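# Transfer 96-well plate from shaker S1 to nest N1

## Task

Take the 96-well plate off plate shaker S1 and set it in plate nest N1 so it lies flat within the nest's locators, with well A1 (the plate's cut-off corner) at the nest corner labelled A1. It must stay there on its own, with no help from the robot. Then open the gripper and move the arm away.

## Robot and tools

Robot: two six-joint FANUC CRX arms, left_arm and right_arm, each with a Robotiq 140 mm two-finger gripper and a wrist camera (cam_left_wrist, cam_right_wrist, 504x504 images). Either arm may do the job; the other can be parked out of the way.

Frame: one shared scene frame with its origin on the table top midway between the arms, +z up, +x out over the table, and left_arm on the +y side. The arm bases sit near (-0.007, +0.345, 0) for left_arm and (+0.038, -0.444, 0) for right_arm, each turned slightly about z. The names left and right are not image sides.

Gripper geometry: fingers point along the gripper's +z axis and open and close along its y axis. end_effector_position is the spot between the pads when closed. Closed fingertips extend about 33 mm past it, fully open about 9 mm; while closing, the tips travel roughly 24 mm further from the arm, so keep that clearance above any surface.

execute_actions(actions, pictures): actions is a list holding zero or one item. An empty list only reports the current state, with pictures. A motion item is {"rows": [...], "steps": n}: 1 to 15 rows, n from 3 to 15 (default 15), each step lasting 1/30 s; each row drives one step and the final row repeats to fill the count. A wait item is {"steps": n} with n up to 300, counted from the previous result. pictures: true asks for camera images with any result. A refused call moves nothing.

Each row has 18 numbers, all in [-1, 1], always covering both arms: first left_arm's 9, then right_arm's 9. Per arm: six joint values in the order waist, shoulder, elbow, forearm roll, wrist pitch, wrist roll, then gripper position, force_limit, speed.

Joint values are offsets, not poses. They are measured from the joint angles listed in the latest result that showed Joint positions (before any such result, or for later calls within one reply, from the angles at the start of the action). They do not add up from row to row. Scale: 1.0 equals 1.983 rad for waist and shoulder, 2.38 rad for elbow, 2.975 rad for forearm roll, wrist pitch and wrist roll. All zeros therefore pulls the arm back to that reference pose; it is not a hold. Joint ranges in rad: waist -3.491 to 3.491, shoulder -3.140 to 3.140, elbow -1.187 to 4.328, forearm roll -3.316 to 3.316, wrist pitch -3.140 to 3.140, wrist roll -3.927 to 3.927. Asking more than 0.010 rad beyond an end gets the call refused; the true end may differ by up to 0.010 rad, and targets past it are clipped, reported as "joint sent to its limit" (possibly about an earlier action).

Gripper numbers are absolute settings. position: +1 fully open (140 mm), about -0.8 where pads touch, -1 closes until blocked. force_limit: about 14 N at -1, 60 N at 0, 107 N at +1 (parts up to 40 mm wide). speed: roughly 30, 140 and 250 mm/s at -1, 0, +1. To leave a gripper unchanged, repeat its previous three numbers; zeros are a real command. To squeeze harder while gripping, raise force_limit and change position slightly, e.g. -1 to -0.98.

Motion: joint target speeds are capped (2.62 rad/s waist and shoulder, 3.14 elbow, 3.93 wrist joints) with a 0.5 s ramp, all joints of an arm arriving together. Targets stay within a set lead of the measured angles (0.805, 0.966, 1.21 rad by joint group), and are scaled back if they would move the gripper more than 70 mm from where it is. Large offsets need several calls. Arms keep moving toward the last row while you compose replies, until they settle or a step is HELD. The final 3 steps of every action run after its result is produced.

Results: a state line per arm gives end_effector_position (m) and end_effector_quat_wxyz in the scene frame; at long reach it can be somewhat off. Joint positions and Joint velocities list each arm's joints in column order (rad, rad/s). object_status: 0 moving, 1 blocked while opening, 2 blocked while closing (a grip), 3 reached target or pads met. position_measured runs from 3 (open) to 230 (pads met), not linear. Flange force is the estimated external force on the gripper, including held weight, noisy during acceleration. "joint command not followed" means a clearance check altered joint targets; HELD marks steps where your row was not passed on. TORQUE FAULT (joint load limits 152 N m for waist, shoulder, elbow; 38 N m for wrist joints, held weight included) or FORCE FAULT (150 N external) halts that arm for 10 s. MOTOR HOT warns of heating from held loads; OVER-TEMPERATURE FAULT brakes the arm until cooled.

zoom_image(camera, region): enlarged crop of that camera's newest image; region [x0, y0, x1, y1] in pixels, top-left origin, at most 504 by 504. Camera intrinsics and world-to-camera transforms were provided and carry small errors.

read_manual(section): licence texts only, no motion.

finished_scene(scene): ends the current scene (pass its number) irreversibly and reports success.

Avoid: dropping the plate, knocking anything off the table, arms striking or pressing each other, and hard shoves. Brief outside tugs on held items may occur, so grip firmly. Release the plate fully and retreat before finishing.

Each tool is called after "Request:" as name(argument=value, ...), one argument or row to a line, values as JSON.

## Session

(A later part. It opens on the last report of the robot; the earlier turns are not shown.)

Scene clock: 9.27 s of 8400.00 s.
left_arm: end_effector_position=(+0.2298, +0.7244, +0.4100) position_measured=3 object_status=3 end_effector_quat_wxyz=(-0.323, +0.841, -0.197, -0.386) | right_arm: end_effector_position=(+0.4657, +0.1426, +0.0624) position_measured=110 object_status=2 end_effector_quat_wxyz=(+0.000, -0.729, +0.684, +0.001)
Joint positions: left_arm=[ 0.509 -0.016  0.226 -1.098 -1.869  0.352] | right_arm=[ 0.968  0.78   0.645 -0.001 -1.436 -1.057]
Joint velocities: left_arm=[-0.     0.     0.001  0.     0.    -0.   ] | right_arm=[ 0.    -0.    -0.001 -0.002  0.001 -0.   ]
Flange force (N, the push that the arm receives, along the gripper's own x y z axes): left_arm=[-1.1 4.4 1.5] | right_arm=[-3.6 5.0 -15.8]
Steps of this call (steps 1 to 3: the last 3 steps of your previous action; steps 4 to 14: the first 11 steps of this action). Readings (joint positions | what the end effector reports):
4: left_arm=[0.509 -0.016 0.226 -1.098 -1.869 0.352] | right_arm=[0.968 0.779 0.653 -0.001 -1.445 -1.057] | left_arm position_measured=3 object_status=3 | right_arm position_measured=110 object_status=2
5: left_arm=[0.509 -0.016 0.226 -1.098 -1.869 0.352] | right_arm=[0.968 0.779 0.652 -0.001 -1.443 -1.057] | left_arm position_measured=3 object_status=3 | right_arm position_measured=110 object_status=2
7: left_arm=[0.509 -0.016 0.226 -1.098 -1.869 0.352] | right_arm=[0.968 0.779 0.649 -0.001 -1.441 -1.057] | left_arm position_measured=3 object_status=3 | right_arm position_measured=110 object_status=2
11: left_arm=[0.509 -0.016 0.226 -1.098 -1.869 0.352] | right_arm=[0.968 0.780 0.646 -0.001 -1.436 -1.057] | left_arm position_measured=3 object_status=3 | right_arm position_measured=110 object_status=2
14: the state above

Request:
execute_actions(
  actions=[
    {"rows":[[0,0,0,0,0,0,1,0,0,0,0,0,0,0,0,0.45,0,-0.5]],"steps":14},
  ],
  pictures=true,
)

Request:
zoom_image(
  camera="cam_right_wrist",
  region=[155, 165, 335, 345],
)

Request:
execute_actions(
  actions=[
    {"rows":[[0,0,0,0,0,0,1,0,0,0,-0.003,0.11,0,-0.09,0,0.45,0,-0.5]]},
  ],
)

Request:
execute_actions(
  actions=[
    {"steps":10},
  ],
  pictures=true,
)

Request:
zoom_image(
  camera="cam_right_wrist",
  region=[175, 150, 315, 290],
)

Scene clock: 9.80 s of 8400.00 s.
left_arm: end_effector_position=(+0.2298, +0.7244, +0.4100) position_measured=3 object_status=3 end_effector_quat_wxyz=(-0.323, +0.841, -0.197, -0.386) | right_arm: end_effector_position=(+0.4657, +0.1426, +0.0623) position_measured=72 object_status=0 end_effector_quat_wxyz=(+0.000, -0.729, +0.684, +0.001)
Joint positions: left_arm=[ 0.509 -0.016  0.226 -1.098 -1.869  0.352] | right_arm=[ 0.968  0.78   0.645 -0.001 -1.436 -1.057]
Joint velocities: left_arm=[-0.     0.001  0.    -0.    -0.    -0.   ] | right_arm=[ 0.    -0.     0.001  0.002 -0.    -0.   ]
Flange force (N, the push that the arm receives, along the gripper's own x y z axes): left_arm=[-1.6 5.1 2.0] | right_arm=[-7.7 -2.7 0.1]
Steps of this call (steps 1 to 3: the last 3 steps of your previous action; steps 4 to 5: the robot went on to your last target; steps 6 to 16: the first 11 steps of this action). Readings (joint positions | what the end effector reports):
6: left_arm=[0.509 -0.016 0.226 -1.098 -1.869 0.352] | right_arm=[0.968 0.780 0.645 -0.001 -1.436 -1.057] | left_arm position_measured=3 object_status=3 | right_arm position_measured=110 object_status=0
7: left_arm=[0.509 -0.016 0.226 -1.098 -1.869 0.352] | right_arm=[0.968 0.780 0.645 -0.001 -1.436 -1.057] | left_arm position_measured=3 object_status=3 | right_arm position_measured=110 object_status=0
9: left_arm=[0.509 -0.016 0.226 -1.098 -1.869 0.352] | right_arm=[0.968 0.780 0.645 -0.001 -1.436 -1.057] | left_arm position_measured=3 object_status=3 | right_arm position_measured=100 object_status=0
13: left_arm=[0.509 -0.016 0.226 -1.098 -1.869 0.352] | right_arm=[0.968 0.780 0.645 -0.001 -1.436 -1.057] | left_arm position_measured=3 object_status=3 | right_arm position_measured=81 object_status=0
16: the state above
camera_calibration (this result's frames):
cam_left_wrist: T_world_to_cam=[[-0.336857, -0.752596, -0.565797, 0.84658], [-0.450389, -0.398912, 0.798761, 0.0641917], [-0.826848, 0.523897, -0.204584, 0.0738503], [0, 0, 0, 1]] pos_world=[0.375151, 0.624049, 0.442827]
cam_right_wrist: T_world_to_cam=[[-0.988377, -0.151208, 0.0157449, 0.476479], [-0.133608, 0.913378, 0.384564, -0.067251], [-0.0725302, 0.37799, -0.922964, 0.241906], [0, 0, 0, 1]] pos_world=[0.479501, 0.042035, 0.241631]

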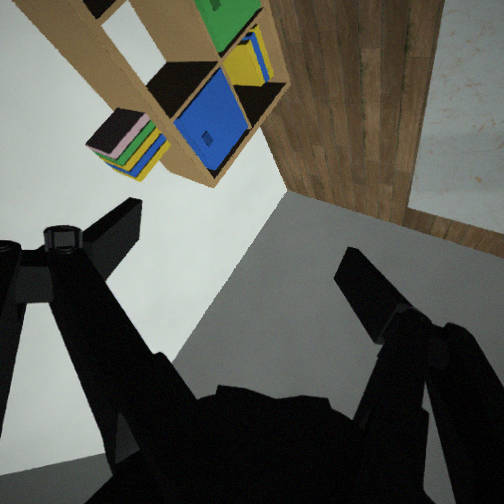

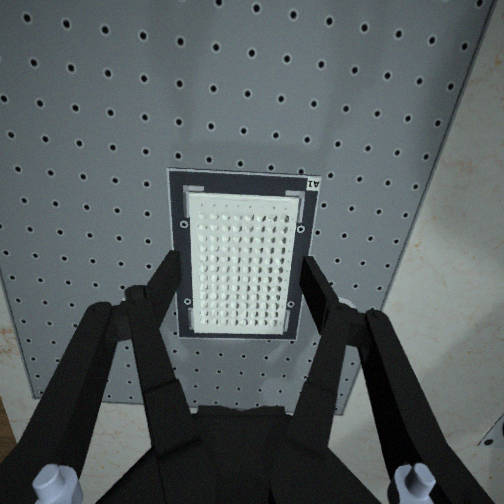

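Region (155, 165, 335, 345) of cam_right_wrist's 504x504 image, scaled by 2.800, with more detail than that image has.

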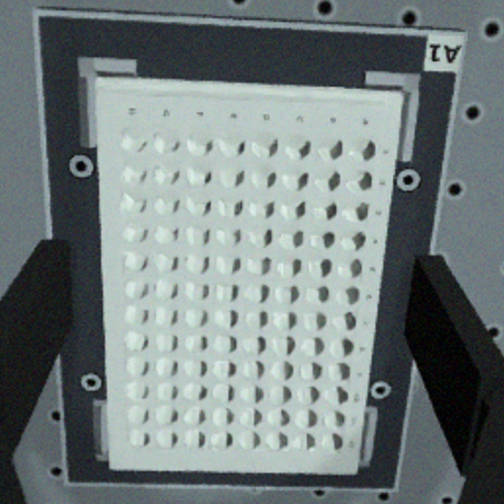

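Scene clock: 10.30 s of 8400.00 s.
left_arm: end_effector_position=(+0.2298, +0.7244, +0.4100) position_measured=3 object_status=3 end_effector_quat_wxyz=(-0.323, +0.841, -0.197, -0.386) | right_arm: end_effector_position=(+0.4655, +0.1421, +0.1720) position_measured=72 object_status=3 end_effector_quat_wxyz=(+0.000, -0.729, +0.684, +0.001)
Joint positions: left_arm=[ 0.509 -0.016  0.226 -1.098 -1.869  0.352] | right_arm=[ 0.968  0.774  0.891 -0.001 -1.687 -1.057]
Joint velocities: left_arm=[ 0.    -0.002  0.001  0.    -0.    -0.   ] | right_arm=[ 0.    -0.006  0.422 -0.001 -0.432  0.001]
Flange force (N, the push that the arm receives, along the gripper's own x y z axes): left_arm=[-1.0 4.9 1.5] | right_arm=[-9.1 -3.4 -19.5]
Steps of this call (steps 1 to 3: the last 3 steps of your previous action; steps 4 to 15: the first 12 steps of this action, its rows measured from where the robot was after step 3). Readings (joint positions | what the end effector reports):
3: left_arm=[0.509 -0.016 0.226 -1.098 -1.869 0.352] | right_arm=[0.968 0.780 0.645 -0.001 -1.436 -1.057] | left_arm position_measured=3 object_status=3 | right_arm position_measured=72 object_status=0
4: left_arm=[0.509 -0.016 0.226 -1.098 -1.869 0.352] | right_arm=[0.968 0.780 0.645 -0.001 -1.436 -1.057] | left_arm position_measured=3 object_status=3 | right_arm position_measured=72 object_status=0
5: left_arm=[0.509 -0.016 0.226 -1.098 -1.869 0.352] | right_arm=[0.968 0.780 0.648 -0.001 -1.438 -1.057] | left_arm position_measured=3 object_status=3 | right_arm position_measured=72 object_status=3
7: left_arm=[0.509 -0.016 0.226 -1.098 -1.869 0.352] | right_arm=[0.968 0.779 0.673 -0.001 -1.464 -1.057] | left_arm position_measured=3 object_status=3 | right_arm position_measured=72 object_status=3
11: left_arm=[0.509 -0.016 0.226 -1.098 -1.869 0.352] | right_arm=[0.968 0.776 0.791 -0.001 -1.585 -1.057] | left_arm position_measured=3 object_status=3 | right_arm position_measured=72 object_status=3
15: the state above

Scene clock: 10.63 s of 8400.00 s.
left_arm: end_effector_position=(+0.2298, +0.7244, +0.4100) position_measured=3 object_status=3 end_effector_quat_wxyz=(-0.323, +0.841, -0.197, -0.386) | right_arm: end_effector_position=(+0.4650, +0.1411, +0.1788) position_measured=72 object_status=3 end_effector_quat_wxyz=(+0.000, -0.729, +0.684, +0.001)
Joint positions: left_arm=[ 0.509 -0.016  0.226 -1.098 -1.869  0.352] | right_arm=[ 0.968  0.774  0.907 -0.001 -1.704 -1.057]
Joint velocities: left_arm=[ 0.001 -0.001  0.    -0.    -0.     0.   ] | right_arm=[-0.    -0.001  0.     0.001 -0.     0.   ]
Flange force (N, the push that the arm receives, along the gripper's own x y z axes): left_arm=[-0.8 4.1 1.9] | right_arm=no reading
Kept back: nothing.
Steps of this call (steps 1 to 3: the last 3 steps of your previous action; steps 4 to 10: the robot went on to your last target). Readings (joint positions | what the end effector reports):
1: left_arm=[0.509 -0.016 0.226 -1.098 -1.869 0.352] | right_arm=[0.968 0.774 0.902 -0.001 -1.698 -1.057] | left_arm position_measured=3 object_status=3 | right_arm position_measured=72 object_status=3
2: left_arm=[0.509 -0.016 0.226 -1.098 -1.869 0.352] | right_arm=[0.968 0.774 0.906 -0.001 -1.703 -1.057] | left_arm position_measured=3 object_status=3 | right_arm position_measured=72 object_status=3
4: left_arm=[0.509 -0.016 0.226 -1.098 -1.869 0.352] | right_arm=[0.968 0.774 0.907 -0.001 -1.703 -1.057] | left_arm position_measured=3 object_status=3 | right_arm position_measured=72 object_status=3
8: left_arm=[0.509 -0.016 0.226 -1.098 -1.869 0.352] | right_arm=[0.968 0.774 0.907 -0.001 -1.704 -1.057] | left_arm position_measured=3 object_status=3 | right_arm position_measured=72 object_status=3
10: the state above
camera_calibration (this result's frames):
cam_left_wrist: T_world_to_cam=[[-0.336857, -0.752596, -0.565797, 0.84658], [-0.450389, -0.398912, 0.798761, 0.0641919], [-0.826848, 0.523897, -0.204585, 0.0738504], [0, 0, 0, 1]] pos_world=[0.375151, 0.624049, 0.442827]
cam_right_wrist: T_world_to_cam=[[-0.988328, -0.15152, 0.0157807, 0.473731], [-0.133887, 0.913358, 0.384516, -0.110635], [-0.0726754, 0.377915, -0.922984, 0.349968], [0, 0, 0, 1]] pos_world=[0.478823, 0.0405705, 0.35808]

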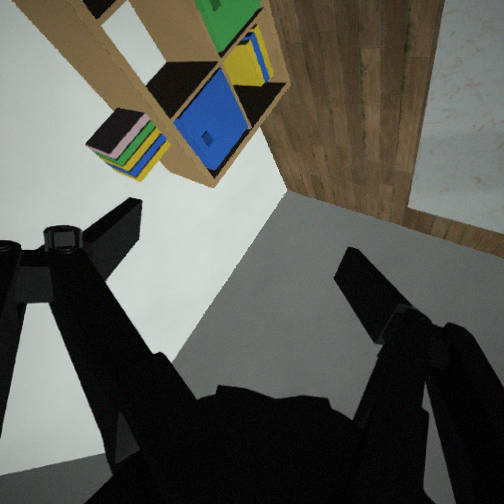

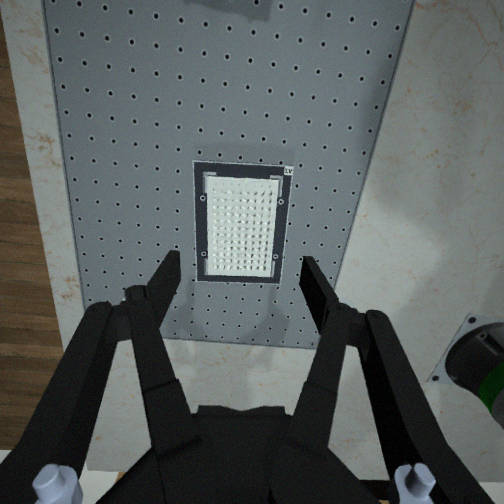

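Region (175, 150, 315, 290) of cam_right_wrist's 504x504 image, scaled by 3.600, with more detail than that image has.

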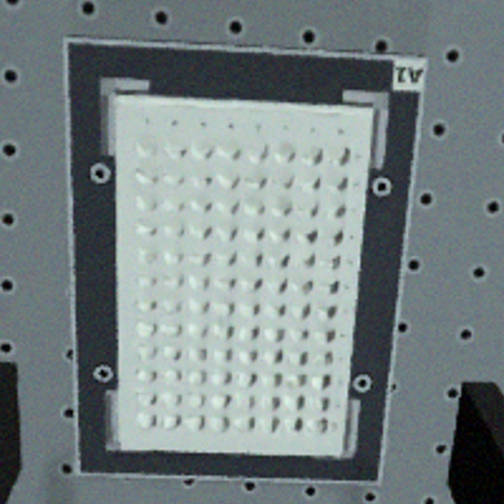

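Request:
finished_scene(
  scene=2,
)

The scene is finished: the task was done.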